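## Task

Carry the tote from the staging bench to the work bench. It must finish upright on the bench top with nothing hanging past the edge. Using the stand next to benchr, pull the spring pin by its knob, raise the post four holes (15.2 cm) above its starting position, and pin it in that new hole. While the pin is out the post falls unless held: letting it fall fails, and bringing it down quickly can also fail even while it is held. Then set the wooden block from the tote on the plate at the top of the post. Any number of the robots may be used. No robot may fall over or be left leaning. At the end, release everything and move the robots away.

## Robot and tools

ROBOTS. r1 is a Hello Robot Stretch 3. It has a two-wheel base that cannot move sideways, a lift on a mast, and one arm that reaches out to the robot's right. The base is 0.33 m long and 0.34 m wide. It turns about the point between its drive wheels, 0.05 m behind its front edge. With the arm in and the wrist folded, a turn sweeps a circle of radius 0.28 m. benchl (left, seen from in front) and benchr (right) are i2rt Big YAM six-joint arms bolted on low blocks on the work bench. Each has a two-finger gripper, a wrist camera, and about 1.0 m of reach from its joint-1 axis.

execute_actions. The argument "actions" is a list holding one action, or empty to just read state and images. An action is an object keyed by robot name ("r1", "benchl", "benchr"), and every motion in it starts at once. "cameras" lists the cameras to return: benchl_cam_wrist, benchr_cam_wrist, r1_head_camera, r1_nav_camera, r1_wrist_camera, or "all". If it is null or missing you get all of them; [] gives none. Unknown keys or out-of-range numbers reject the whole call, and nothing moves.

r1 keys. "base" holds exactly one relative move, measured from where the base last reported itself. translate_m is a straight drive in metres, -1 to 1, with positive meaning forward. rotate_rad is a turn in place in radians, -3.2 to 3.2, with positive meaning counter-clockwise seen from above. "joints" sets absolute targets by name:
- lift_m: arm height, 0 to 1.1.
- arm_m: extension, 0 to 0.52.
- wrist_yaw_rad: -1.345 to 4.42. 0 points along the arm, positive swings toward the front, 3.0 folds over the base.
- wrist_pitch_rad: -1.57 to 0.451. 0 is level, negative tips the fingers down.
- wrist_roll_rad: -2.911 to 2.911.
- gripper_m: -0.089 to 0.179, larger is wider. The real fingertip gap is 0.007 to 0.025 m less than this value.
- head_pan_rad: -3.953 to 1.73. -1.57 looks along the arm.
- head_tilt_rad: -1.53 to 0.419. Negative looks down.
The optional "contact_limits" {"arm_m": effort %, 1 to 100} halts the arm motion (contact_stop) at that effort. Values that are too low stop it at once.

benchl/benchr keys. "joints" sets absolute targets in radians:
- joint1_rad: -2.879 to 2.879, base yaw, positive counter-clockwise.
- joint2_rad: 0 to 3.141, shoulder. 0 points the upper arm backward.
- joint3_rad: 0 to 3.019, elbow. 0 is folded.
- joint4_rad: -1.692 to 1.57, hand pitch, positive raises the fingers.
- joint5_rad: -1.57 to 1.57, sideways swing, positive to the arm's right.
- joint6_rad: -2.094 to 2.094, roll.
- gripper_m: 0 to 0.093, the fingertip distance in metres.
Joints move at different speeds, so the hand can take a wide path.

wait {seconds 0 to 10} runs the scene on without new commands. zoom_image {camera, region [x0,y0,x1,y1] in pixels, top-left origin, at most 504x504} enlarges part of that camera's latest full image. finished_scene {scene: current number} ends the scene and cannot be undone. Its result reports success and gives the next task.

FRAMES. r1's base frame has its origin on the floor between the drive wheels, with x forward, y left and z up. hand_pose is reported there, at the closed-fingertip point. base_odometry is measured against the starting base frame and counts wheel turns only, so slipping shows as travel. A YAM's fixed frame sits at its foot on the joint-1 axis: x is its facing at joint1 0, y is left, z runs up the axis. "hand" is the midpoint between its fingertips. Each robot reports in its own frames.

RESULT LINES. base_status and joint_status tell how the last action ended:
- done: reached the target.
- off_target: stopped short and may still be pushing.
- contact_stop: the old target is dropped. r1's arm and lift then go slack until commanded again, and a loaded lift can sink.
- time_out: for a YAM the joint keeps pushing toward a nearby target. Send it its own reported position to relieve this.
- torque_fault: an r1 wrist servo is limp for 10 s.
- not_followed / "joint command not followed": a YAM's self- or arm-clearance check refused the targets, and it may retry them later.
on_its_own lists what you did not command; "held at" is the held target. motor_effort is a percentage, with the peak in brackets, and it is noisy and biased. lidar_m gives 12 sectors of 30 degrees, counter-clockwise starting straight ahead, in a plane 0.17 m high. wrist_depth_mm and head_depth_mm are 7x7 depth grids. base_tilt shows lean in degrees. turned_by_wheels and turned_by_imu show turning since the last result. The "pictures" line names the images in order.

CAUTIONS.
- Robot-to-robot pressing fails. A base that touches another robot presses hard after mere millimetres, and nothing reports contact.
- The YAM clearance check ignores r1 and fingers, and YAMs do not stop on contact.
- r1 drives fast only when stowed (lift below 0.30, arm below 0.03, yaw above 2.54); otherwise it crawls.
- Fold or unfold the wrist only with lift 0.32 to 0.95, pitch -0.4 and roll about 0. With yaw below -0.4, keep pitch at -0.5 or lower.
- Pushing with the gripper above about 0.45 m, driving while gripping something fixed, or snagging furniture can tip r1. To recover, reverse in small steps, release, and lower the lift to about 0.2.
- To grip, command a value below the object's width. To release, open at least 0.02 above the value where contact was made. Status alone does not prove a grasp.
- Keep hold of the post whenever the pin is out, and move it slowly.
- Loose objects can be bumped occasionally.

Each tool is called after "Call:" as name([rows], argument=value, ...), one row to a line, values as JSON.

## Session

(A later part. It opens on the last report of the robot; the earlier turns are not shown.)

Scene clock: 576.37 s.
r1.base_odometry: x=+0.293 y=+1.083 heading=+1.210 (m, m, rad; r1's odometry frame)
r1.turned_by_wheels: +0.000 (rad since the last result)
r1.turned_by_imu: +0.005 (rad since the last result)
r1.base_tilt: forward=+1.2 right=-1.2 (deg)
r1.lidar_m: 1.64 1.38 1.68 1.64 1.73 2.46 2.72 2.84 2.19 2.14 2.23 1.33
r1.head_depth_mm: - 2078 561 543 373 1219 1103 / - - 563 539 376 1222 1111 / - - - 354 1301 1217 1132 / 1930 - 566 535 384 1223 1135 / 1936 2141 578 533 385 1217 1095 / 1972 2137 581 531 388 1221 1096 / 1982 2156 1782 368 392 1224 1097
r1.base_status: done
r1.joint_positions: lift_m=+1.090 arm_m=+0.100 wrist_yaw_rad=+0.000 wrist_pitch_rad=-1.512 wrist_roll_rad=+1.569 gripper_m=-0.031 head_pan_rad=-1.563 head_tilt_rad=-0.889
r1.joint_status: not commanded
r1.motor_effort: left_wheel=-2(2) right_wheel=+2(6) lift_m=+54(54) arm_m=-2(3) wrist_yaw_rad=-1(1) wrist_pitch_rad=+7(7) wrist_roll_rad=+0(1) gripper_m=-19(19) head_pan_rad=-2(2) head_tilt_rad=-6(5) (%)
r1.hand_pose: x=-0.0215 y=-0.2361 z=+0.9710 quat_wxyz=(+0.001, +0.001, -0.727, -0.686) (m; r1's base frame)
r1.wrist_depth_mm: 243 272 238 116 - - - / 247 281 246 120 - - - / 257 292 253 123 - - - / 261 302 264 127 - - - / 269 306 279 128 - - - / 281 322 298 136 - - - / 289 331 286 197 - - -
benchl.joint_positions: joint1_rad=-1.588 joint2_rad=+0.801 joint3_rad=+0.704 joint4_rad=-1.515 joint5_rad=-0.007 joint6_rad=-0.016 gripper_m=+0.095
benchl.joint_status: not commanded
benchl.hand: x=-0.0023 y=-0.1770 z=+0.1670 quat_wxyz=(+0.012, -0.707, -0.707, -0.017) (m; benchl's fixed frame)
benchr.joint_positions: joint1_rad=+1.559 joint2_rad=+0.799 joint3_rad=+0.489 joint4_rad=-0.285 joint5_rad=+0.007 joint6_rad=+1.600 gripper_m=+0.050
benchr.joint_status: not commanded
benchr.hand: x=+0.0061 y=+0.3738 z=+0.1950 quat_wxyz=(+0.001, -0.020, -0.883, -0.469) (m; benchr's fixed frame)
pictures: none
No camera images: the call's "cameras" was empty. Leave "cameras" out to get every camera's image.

Call:
execute_actions([
  {"r1":{"base":{"translate_m":0.42}}},
], cameras=[])

Call:
execute_actions([
  {"r1":{"base":{"rotate_rad":1.53}}},
], cameras=[])

Call:
execute_actions([
  {"r1":{"joints":{"arm_m":0.42}}},
], cameras=["r1_nav_camera","r1_wrist_camera"])

Scene clock: 586.27 s.
r1.base_odometry: x=+0.441 y=+1.476 heading=+1.210 (m, m, rad; r1's odometry frame)
r1.turned_by_wheels: +0.000 (rad since the last result)
r1.turned_by_imu: +0.001 (rad since the last result)
r1.base_tilt: forward=+1.2 right=-1.1 (deg)
r1.lidar_m: 1.22 1.01 1.66 1.62 1.71 2.44 3.17 2.92 2.21 2.16 1.26 0.97
r1.head_depth_mm: - 2129 559 542 373 1228 1093 / - - 565 538 376 1221 1111 / - - - 354 1307 1221 1130 / 1924 - 566 535 383 1219 1136 / 1970 2134 578 533 386 1214 1097 / 1986 2169 582 530 390 1225 1097 / 1996 2170 1784 368 393 1226 1100
r1.base_status: done
r1.joint_positions: lift_m=+1.090 arm_m=+0.100 wrist_yaw_rad=+0.000 wrist_pitch_rad=-1.512 wrist_roll_rad=+1.569 gripper_m=-0.031 head_pan_rad=-1.563 head_tilt_rad=-0.889
r1.joint_status: not commanded
r1.motor_effort: left_wheel=-2(3) right_wheel=+2(5) lift_m=+53(53) arm_m=-3(3) wrist_yaw_rad=-1(1) wrist_pitch_rad=+7(7) wrist_roll_rad=+1(1) gripper_m=-18(19) head_pan_rad=-2(2) head_tilt_rad=-7(6) (%)
r1.hand_pose: x=-0.0215 y=-0.2361 z=+0.9710 quat_wxyz=(+0.001, +0.001, -0.727, -0.686) (m; r1's base frame)
r1.wrist_depth_mm: 245 275 239 115 - - - / 249 280 248 120 - - - / 257 292 255 124 - - - / 260 302 264 127 - - - / 270 312 279 128 - - - / 283 319 296 136 - - - / 287 330 288 199 - - -
benchl.joint_positions: joint1_rad=-1.588 joint2_rad=+0.801 joint3_rad=+0.704 joint4_rad=-1.515 joint5_rad=-0.007 joint6_rad=-0.016 gripper_m=+0.095
benchl.joint_status: not commanded
benchl.hand: x=-0.0023 y=-0.1770 z=+0.1670 quat_wxyz=(+0.012, -0.707, -0.707, -0.017) (m; benchl's fixed frame)
benchr.joint_positions: joint1_rad=+1.559 joint2_rad=+0.799 joint3_rad=+0.489 joint4_rad=-0.285 joint5_rad=+0.007 joint6_rad=+1.600 gripper_m=+0.050
benchr.joint_status: not commanded
benchr.hand: x=+0.0061 y=+0.3738 z=+0.1950 quat_wxyz=(+0.001, -0.020, -0.883, -0.469) (m; benchr's fixed frame)
pictures: none
No camera images: the call's "cameras" was empty. Leave "cameras" out to get every camera's image.

Scene clock: 589.67 s.
r1.base_odometry: x=+0.441 y=+1.476 heading=+2.740 (m, m, rad; r1's odometry frame)
r1.turned_by_wheels: +1.530 (rad since the last result)
r1.turned_by_imu: +1.520 (rad since the last result)
r1.base_tilt: forward=+1.2 right=-0.9 (deg)
r1.lidar_m: 1.62 1.69 2.34 3.25 3.01 2.23 2.16 1.26 0.97 1.22 1.01 1.67
r1.head_depth_mm: - 883 557 543 373 1222 1101 / - - 566 539 376 1222 1115 / - - - 354 1312 1220 1128 / 1092 - 567 535 383 1214 1131 / 1092 978 577 533 386 1219 1100 / 1099 940 581 530 390 1230 1100 / 829 923 795 441 393 1228 1099
r1.base_status: done
r1.joint_positions: lift_m=+1.090 arm_m=+0.100 wrist_yaw_rad=+0.000 wrist_pitch_rad=-1.512 wrist_roll_rad=+1.569 gripper_m=-0.031 head_pan_rad=-1.563 head_tilt_rad=-0.889
r1.joint_status: not commanded
r1.motor_effort: left_wheel=-2(6) right_wheel=+2(6) lift_m=+54(53) arm_m=-2(2) wrist_yaw_rad=-1(1) wrist_pitch_rad=+7(7) wrist_roll_rad=+0(0) gripper_m=-18(18) head_pan_rad=-2(2) head_tilt_rad=-5(6) (%)
r1.hand_pose: x=-0.0215 y=-0.2361 z=+0.9710 quat_wxyz=(+0.001, +0.001, -0.727, -0.686) (m; r1's base frame)
r1.wrist_depth_mm: 245 276 239 116 - - - / 250 281 247 120 - - - / 251 292 256 124 - - - / 258 301 263 127 - - - / 265 310 278 128 - - - / 276 318 299 136 - - - / 284 331 288 197 - - -
benchl.joint_positions: joint1_rad=-1.588 joint2_rad=+0.801 joint3_rad=+0.704 joint4_rad=-1.515 joint5_rad=-0.007 joint6_rad=-0.016 gripper_m=+0.095
benchl.joint_status: not commanded
benchl.hand: x=-0.0023 y=-0.1770 z=+0.1670 quat_wxyz=(+0.012, -0.707, -0.707, -0.017) (m; benchl's fixed frame)
benchr.joint_positions: joint1_rad=+1.559 joint2_rad=+0.799 joint3_rad=+0.489 joint4_rad=-0.285 joint5_rad=+0.007 joint6_rad=+1.600 gripper_m=+0.050
benchr.joint_status: not commanded
benchr.hand: x=+0.0061 y=+0.3738 z=+0.1950 quat_wxyz=(+0.001, -0.020, -0.883, -0.469) (m; benchr's fixed frame)
pictures: none
No camera images: the call's "cameras" was empty. Leave "cameras" out to get every camera's image.

Scene clock: 593.23 s.
r1.base_odometry: x=+0.441 y=+1.476 heading=+2.740 (m, m, rad; r1's odometry frame)
r1.turned_by_wheels: +0.000 (rad since the last result)
r1.turned_by_imu: -0.001 (rad since the last result)
r1.base_tilt: forward=+1.4 right=-1.1 (deg)
r1.lidar_m: 1.62 1.69 2.33 3.26 3.02 2.24 2.16 1.26 0.97 1.22 1.01 1.67
r1.head_depth_mm: 873 548 813 723 1367 1217 1097 / 1077 551 811 727 1368 1220 1112 / 1087 558 810 723 1364 1227 1130 / 1091 559 809 723 1367 1223 1132 / 1097 564 811 725 1377 1218 1100 / 1095 565 813 726 1367 1225 1096 / 831 923 811 738 1379 1219 1097
r1.base_status: not commanded
r1.joint_positions: lift_m=+1.090 arm_m=+0.420 wrist_yaw_rad=+0.000 wrist_pitch_rad=-1.512 wrist_roll_rad=+1.569 gripper_m=-0.031 head_pan_rad=-1.563 head_tilt_rad=-0.889
r1.joint_status: all done
r1.motor_effort: left_wheel=-2(2) right_wheel=+2(2) lift_m=+54(53) arm_m=+2(2) wrist_yaw_rad=+0(1) wrist_pitch_rad=+7(7) wrist_roll_rad=+0(0) gripper_m=-18(19) head_pan_rad=-3(2) head_tilt_rad=-6(6) (%)
r1.hand_pose: x=-0.0215 y=-0.5555 z=+0.9710 quat_wxyz=(+0.001, +0.000, -0.727, -0.686) (m; r1's base frame)
r1.wrist_depth_mm: 245 273 237 116 370 - - / 248 282 244 120 382 - - / 250 290 255 124 393 - - / 260 302 265 127 409 - - / 266 313 278 128 - - - / 275 321 299 136 - - - / 286 330 287 199 454 - -
benchl.joint_positions: joint1_rad=-1.588 joint2_rad=+0.801 joint3_rad=+0.704 joint4_rad=-1.515 joint5_rad=-0.007 joint6_rad=-0.016 gripper_m=+0.095
benchl.joint_status: not commanded
benchl.hand: x=-0.0023 y=-0.1770 z=+0.1670 quat_wxyz=(+0.012, -0.707, -0.707, -0.017) (m; benchl's fixed frame)
benchr.joint_positions: joint1_rad=+1.559 joint2_rad=+0.799 joint3_rad=+0.489 joint4_rad=-0.285 joint5_rad=+0.007 joint6_rad=+1.600 gripper_m=+0.050
benchr.joint_status: not commanded
benchr.hand: x=+0.0061 y=+0.3738 z=+0.1950 quat_wxyz=(+0.001, -0.020, -0.883, -0.469) (m; benchr's fixed frame)
pictures: r1_nav_camera (sideways: a quarter turn counterclockwise sets it upright), r1_wrist_camera
Images, in order (width x height): r1_nav_camera 672x504, r1_wrist_camera 644x364.

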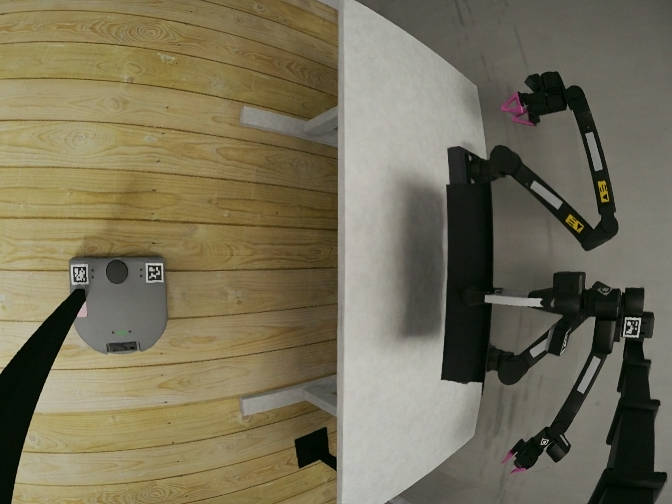

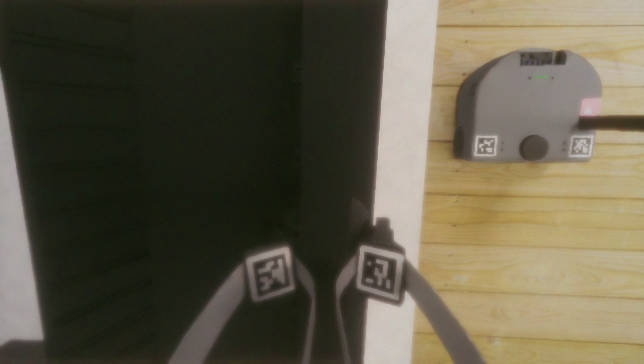

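Call:
execute_actions([
  {"r1":{"joints":{"lift_m":0.98}}},
], cameras=[])

Call:
execute_actions([
  {"r1":{"joints":{"lift_m":0.90,"arm_m":0.395}}},
], cameras=[])

Call:
execute_actions([
  {"r1":{"joints":{"gripper_m":0.1}}},
], cameras=[])

Call:
execute_actions([
  {"r1":{"joints":{"lift_m":1.03}}},
], cameras=[])

Call:
execute_actions([
  {"r1":{"joints":{"arm_m":0.05}}},
], cameras=["r1_nav_camera"])

Scene clock: 600.17 s.
r1.base_odometry: x=+0.441 y=+1.476 heading=+2.740 (m, m, rad; r1's odometry frame)
r1.turned_by_wheels: +0.000 (rad since the last result)
r1.turned_by_imu: -0.001 (rad since the last result)
r1.base_tilt: forward=+1.3 right=-0.9 (deg)
r1.lidar_m: 1.62 1.69 2.34 3.27 3.01 2.23 2.16 1.26 0.97 1.22 1.01 1.67
r1.head_depth_mm: 1020 888 754 722 1371 1218 1099 / 1076 880 647 721 1370 1220 1112 / - 847 655 725 1381 1221 1135 / 1068 974 658 722 1369 1227 1129 / 1092 979 662 723 1376 1225 1099 / 1097 925 759 724 1377 1223 1099 / 833 925 814 741 1376 1228 1097
r1.base_status: not commanded
r1.joint_positions: lift_m=+0.980 arm_m=+0.420 wrist_yaw_rad=+0.000 wrist_pitch_rad=-1.506 wrist_roll_rad=+1.569 gripper_m=-0.031 head_pan_rad=-1.563 head_tilt_rad=-0.889
r1.joint_status: all done
r1.motor_effort: left_wheel=-2(2) right_wheel=+1(2) lift_m=+32(50) arm_m=+2(2) wrist_yaw_rad=-1(0) wrist_pitch_rad=+4(7) wrist_roll_rad=+0(0) gripper_m=-19(19) head_pan_rad=-3(2) head_tilt_rad=-6(6) (%)
r1.hand_pose: x=-0.0215 y=-0.5569 z=+0.8617 quat_wxyz=(+0.001, +0.000, -0.729, -0.684) (m; r1's base frame)
r1.wrist_depth_mm: 246 266 229 115 267 882 912 / 251 275 236 118 277 277 - / 255 282 243 122 287 - - / 260 291 254 126 295 - 972 / 262 300 267 127 304 - - / 266 308 282 132 319 - - / 271 322 276 143 326 - -
benchl.joint_positions: joint1_rad=-1.588 joint2_rad=+0.801 joint3_rad=+0.704 joint4_rad=-1.515 joint5_rad=-0.007 joint6_rad=-0.016 gripper_m=+0.095
benchl.joint_status: not commanded
benchl.hand: x=-0.0023 y=-0.1770 z=+0.1670 quat_wxyz=(+0.012, -0.707, -0.707, -0.017) (m; benchl's fixed frame)
benchr.joint_positions: joint1_rad=+1.559 joint2_rad=+0.799 joint3_rad=+0.489 joint4_rad=-0.285 joint5_rad=+0.007 joint6_rad=+1.600 gripper_m=+0.050
benchr.joint_status: not commanded
benchr.hand: x=+0.0061 y=+0.3738 z=+0.1950 quat_wxyz=(+0.001, -0.020, -0.883, -0.469) (m; benchr's fixed frame)
pictures: none
No camera images: the call's "cameras" was empty. Leave "cameras" out to get every camera's image.

Scene clock: 601.73 s.
r1.base_odometry: x=+0.441 y=+1.476 heading=+2.740 (m, m, rad; r1's odometry frame)
r1.turned_by_wheels: +0.000 (rad since the last result)
r1.turned_by_imu: +0.000 (rad since the last result)
r1.base_tilt: forward=+1.2 right=-0.9 (deg)
r1.lidar_m: 1.62 1.69 2.34 3.26 3.01 2.23 2.16 1.26 0.97 1.22 1.01 1.67
r1.head_depth_mm: - - 708 725 1370 1215 1092 / - 894 808 721 1373 1225 1114 / - - 803 722 1373 1215 1130 / 1094 1005 805 723 1374 1228 1132 / 1095 865 805 725 1372 1216 1097 / 1095 927 732 725 1380 1229 1100 / 831 926 815 738 1383 1214 1097
r1.base_status: not commanded
r1.joint_positions: lift_m=+0.900 arm_m=+0.395 wrist_yaw_rad=+0.000 wrist_pitch_rad=-1.497 wrist_roll_rad=+1.569 gripper_m=-0.028 head_pan_rad=-1.563 head_tilt_rad=-0.889
r1.joint_status: all done
r1.on_its_own: gripper_m is held at -0.029, not at your -0.035, by its stall guard, which is still easing
r1.motor_effort: left_wheel=-2(2) right_wheel=+1(2) lift_m=+32(30) arm_m=-2(4) wrist_yaw_rad=-1(0) wrist_pitch_rad=-1(4) wrist_roll_rad=+0(1) gripper_m=-17(21) head_pan_rad=-2(2) head_tilt_rad=-6(6) (%)
r1.hand_pose: x=-0.0215 y=-0.5347 z=+0.7817 quat_wxyz=(+0.001, +0.000, -0.732, -0.681) (m; r1's base frame)
r1.wrist_depth_mm: 208 202 198 113 196 829 818 / 213 209 203 117 203 200 - / 220 216 211 121 207 - - / 229 223 217 124 214 900 889 / 237 230 224 127 220 927 889 / 245 238 234 132 227 957 957 / 253 248 241 138 236 - 965
benchl.joint_positions: joint1_rad=-1.588 joint2_rad=+0.801 joint3_rad=+0.704 joint4_rad=-1.515 joint5_rad=-0.007 joint6_rad=-0.016 gripper_m=+0.095
benchl.joint_status: not commanded
benchl.hand: x=-0.0023 y=-0.1770 z=+0.1670 quat_wxyz=(+0.012, -0.707, -0.707, -0.017) (m; benchl's fixed frame)
benchr.joint_positions: joint1_rad=+1.559 joint2_rad=+0.799 joint3_rad=+0.489 joint4_rad=-0.285 joint5_rad=+0.007 joint6_rad=+1.600 gripper_m=+0.050
benchr.joint_status: not commanded
benchr.hand: x=+0.0061 y=+0.3738 z=+0.1950 quat_wxyz=(+0.001, -0.020, -0.883, -0.469) (m; benchr's fixed frame)
pictures: none
No camera images: the call's "cameras" was empty. Leave "cameras" out to get every camera's image.

Scene clock: 603.50 s.
r1.base_odometry: x=+0.441 y=+1.476 heading=+2.740 (m, m, rad; r1's odometry frame)
r1.turned_by_wheels: +0.000 (rad since the last result)
r1.turned_by_imu: +0.000 (rad since the last result)
r1.base_tilt: forward=+1.3 right=-0.9 (deg)
r1.lidar_m: 1.62 1.69 2.34 3.26 3.03 2.23 2.16 1.26 0.97 1.22 1.01 1.68
r1.head_depth_mm: - - 719 723 1376 1220 1103 / - 898 803 724 1369 1222 1112 / - - 809 723 1373 1221 1133 / 1087 1004 807 721 1381 1218 1131 / 1091 867 807 720 1368 1226 1096 / 1093 923 731 724 1376 1219 1098 / 827 927 814 742 1369 1221 1100
r1.base_status: not commanded
r1.joint_positions: lift_m=+0.900 arm_m=+0.395 wrist_yaw_rad=+0.000 wrist_pitch_rad=-1.495 wrist_roll_rad=+1.569 gripper_m=+0.100 head_pan_rad=-1.563 head_tilt_rad=-0.889
r1.joint_status: all done
r1.motor_effort: left_wheel=-2(2) right_wheel=+2(2) lift_m=+32(32) arm_m=-3(3) wrist_yaw_rad=-1(0) wrist_pitch_rad=-3(3) wrist_roll_rad=+0(0) gripper_m=+1(82) head_pan_rad=-2(2) head_tilt_rad=-6(6) (%)
r1.hand_pose: x=-0.0215 y=-0.5352 z=+0.7816 quat_wxyz=(+0.001, +0.000, -0.733, -0.680) (m; r1's base frame)
r1.wrist_depth_mm: 208 205 201 117 195 820 826 / 216 212 207 121 202 199 - / 223 217 214 124 207 - - / 230 226 220 129 215 921 893 / 236 234 228 133 220 922 910 / 247 243 236 138 229 934 924 / 256 249 244 143 236 - 963
benchl.joint_positions: joint1_rad=-1.588 joint2_rad=+0.801 joint3_rad=+0.704 joint4_rad=-1.515 joint5_rad=-0.007 joint6_rad=-0.016 gripper_m=+0.095
benchl.joint_status: not commanded
benchl.hand: x=-0.0023 y=-0.1770 z=+0.1670 quat_wxyz=(+0.012, -0.707, -0.707, -0.017) (m; benchl's fixed frame)
benchr.joint_positions: joint1_rad=+1.559 joint2_rad=+0.799 joint3_rad=+0.489 joint4_rad=-0.285 joint5_rad=+0.007 joint6_rad=+1.600 gripper_m=+0.050
benchr.joint_status: not commanded
benchr.hand: x=+0.0061 y=+0.3738 z=+0.1950 quat_wxyz=(+0.001, -0.020, -0.883, -0.469) (m; benchr's fixed frame)
pictures: none
No camera images: the call's "cameras" was empty. Leave "cameras" out to get every camera's image.

Scene clock: 605.50 s.
r1.base_odometry: x=+0.441 y=+1.476 heading=+2.740 (m, m, rad; r1's odometry frame)
r1.turned_by_wheels: +0.000 (rad since the last result)
r1.turned_by_imu: +0.000 (rad since the last result)
r1.base_tilt: forward=+1.2 right=-1.1 (deg)
r1.lidar_m: 1.61 1.69 2.34 3.27 3.03 2.23 2.16 1.26 0.97 1.22 1.01 1.67
r1.head_depth_mm: 857 888 755 723 1375 1225 1095 / 1065 901 804 722 1370 1220 1110 / - 973 764 725 1377 1225 1134 / 1106 976 808 723 1375 1215 1131 / 1093 869 807 726 1377 1220 1097 / 1102 924 730 723 1377 1222 1100 / 829 926 812 740 1382 1223 1102
r1.base_status: not commanded
r1.joint_positions: lift_m=+1.030 arm_m=+0.395 wrist_yaw_rad=+0.000 wrist_pitch_rad=-1.495 wrist_roll_rad=+1.569 gripper_m=+0.100 head_pan_rad=-1.563 head_tilt_rad=-0.889
r1.joint_status: all done
r1.motor_effort: left_wheel=-2(2) right_wheel=+2(2) lift_m=+49(47) arm_m=-2(2) wrist_yaw_rad=+0(0) wrist_pitch_rad=-3(3) wrist_roll_rad=+0(1) gripper_m=+1(1) head_pan_rad=-2(2) head_tilt_rad=-6(6) (%)
r1.hand_pose: x=-0.0215 y=-0.5352 z=+0.9111 quat_wxyz=(+0.001, +0.000, -0.733, -0.680) (m; r1's base frame)
r1.wrist_depth_mm: 280 331 325 315 315 931 927 / 278 339 334 326 324 - 952 / 283 350 343 336 337 - - / 295 358 357 348 347 - - / 303 367 366 354 356 - - / 312 351 379 367 368 - - / 420 379 384 379 - - -
benchl.joint_positions: joint1_rad=-1.588 joint2_rad=+0.801 joint3_rad=+0.704 joint4_rad=-1.515 joint5_rad=-0.007 joint6_rad=-0.016 gripper_m=+0.095
benchl.joint_status: not commanded
benchl.hand: x=-0.0023 y=-0.1770 z=+0.1670 quat_wxyz=(+0.012, -0.707, -0.707, -0.017) (m; benchl's fixed frame)
benchr.joint_positions: joint1_rad=+1.559 joint2_rad=+0.799 joint3_rad=+0.489 joint4_rad=-0.285 joint5_rad=+0.007 joint6_rad=+1.600 gripper_m=+0.050
benchr.joint_status: not commanded
benchr.hand: x=+0.0061 y=+0.3738 z=+0.1950 quat_wxyz=(+0.001, -0.020, -0.883, -0.469) (m; benchr's fixed frame)
pictures: none
No camera images: the call's "cameras" was empty. Leave "cameras" out to get every camera's image.

Scene clock: 609.23 s.
r1.base_odometry: x=+0.441 y=+1.476 heading=+2.740 (m, m, rad; r1's odometry frame)
r1.turned_by_wheels: +0.000 (rad since the last result)
r1.turned_by_imu: -0.001 (rad since the last result)
r1.base_tilt: forward=+1.4 right=-1.1 (deg)
r1.lidar_m: 1.62 1.70 2.34 3.19 3.02 2.23 2.16 1.26 0.97 1.22 1.01 1.67
r1.head_depth_mm: - - - - 1348 1221 1092 / - - - - 1388 1217 1110 / - - - - - 1233 1132 / 1091 975 809 - 1345 1226 1133 / 1089 868 809 723 1374 1223 1094 / 1096 923 733 724 1376 1224 1103 / 831 923 812 744 1377 1219 1097
r1.base_status: not commanded
r1.joint_positions: lift_m=+1.030 arm_m=+0.050 wrist_yaw_rad=+0.000 wrist_pitch_rad=-1.495 wrist_roll_rad=+1.569 gripper_m=+0.100 head_pan_rad=-1.563 head_tilt_rad=-0.889
r1.joint_status: all done
r1.motor_effort: left_wheel=-2(2) right_wheel=+1(1) lift_m=+48(48) arm_m=-2(3) wrist_yaw_rad=-1(1) wrist_pitch_rad=-3(3) wrist_roll_rad=+0(0) gripper_m=+1(1) head_pan_rad=-2(2) head_tilt_rad=-5(6) (%)
r1.hand_pose: x=-0.0215 y=-0.1903 z=+0.9111 quat_wxyz=(+0.001, +0.000, -0.733, -0.680) (m; r1's base frame)
r1.wrist_depth_mm: 342 - - 963 950 966 926 / 350 - - - - 972 955 / 360 - - - - - 990 / 374 - - - - - - / 382 - - - - - - / 390 399 - - - - - / 409 - - - - - -
benchl.joint_positions: joint1_rad=-1.588 joint2_rad=+0.801 joint3_rad=+0.704 joint4_rad=-1.515 joint5_rad=-0.007 joint6_rad=-0.016 gripper_m=+0.095
benchl.joint_status: not commanded
benchl.hand: x=-0.0023 y=-0.1770 z=+0.1670 quat_wxyz=(+0.012, -0.707, -0.707, -0.017) (m; benchl's fixed frame)
benchr.joint_positions: joint1_rad=+1.559 joint2_rad=+0.799 joint3_rad=+0.489 joint4_rad=-0.285 joint5_rad=+0.007 joint6_rad=+1.600 gripper_m=+0.050
benchr.joint_status: not commanded
benchr.hand: x=+0.0061 y=+0.3738 z=+0.1950 quat_wxyz=(+0.001, -0.020, -0.883, -0.469) (m; benchr's fixed frame)
pictures: r1_nav_camera (sideways: a quarter turn counterclockwise sets it upright)
Images, in order (width x height): r1_nav_camera 672x504.

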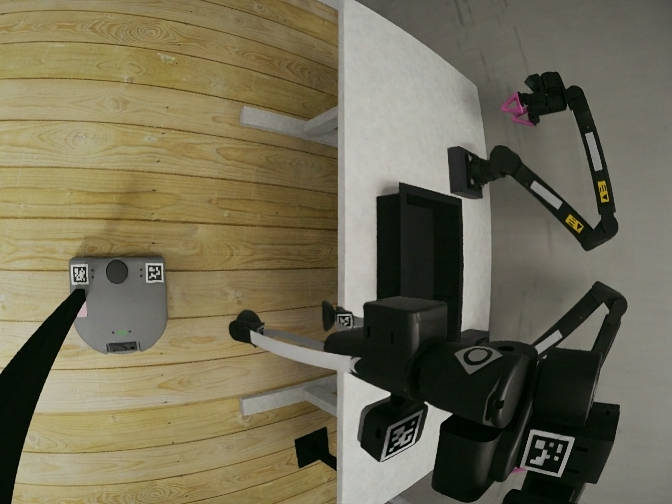

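Call:
finished_scene(scene=2)

The scene is finished: the task was done.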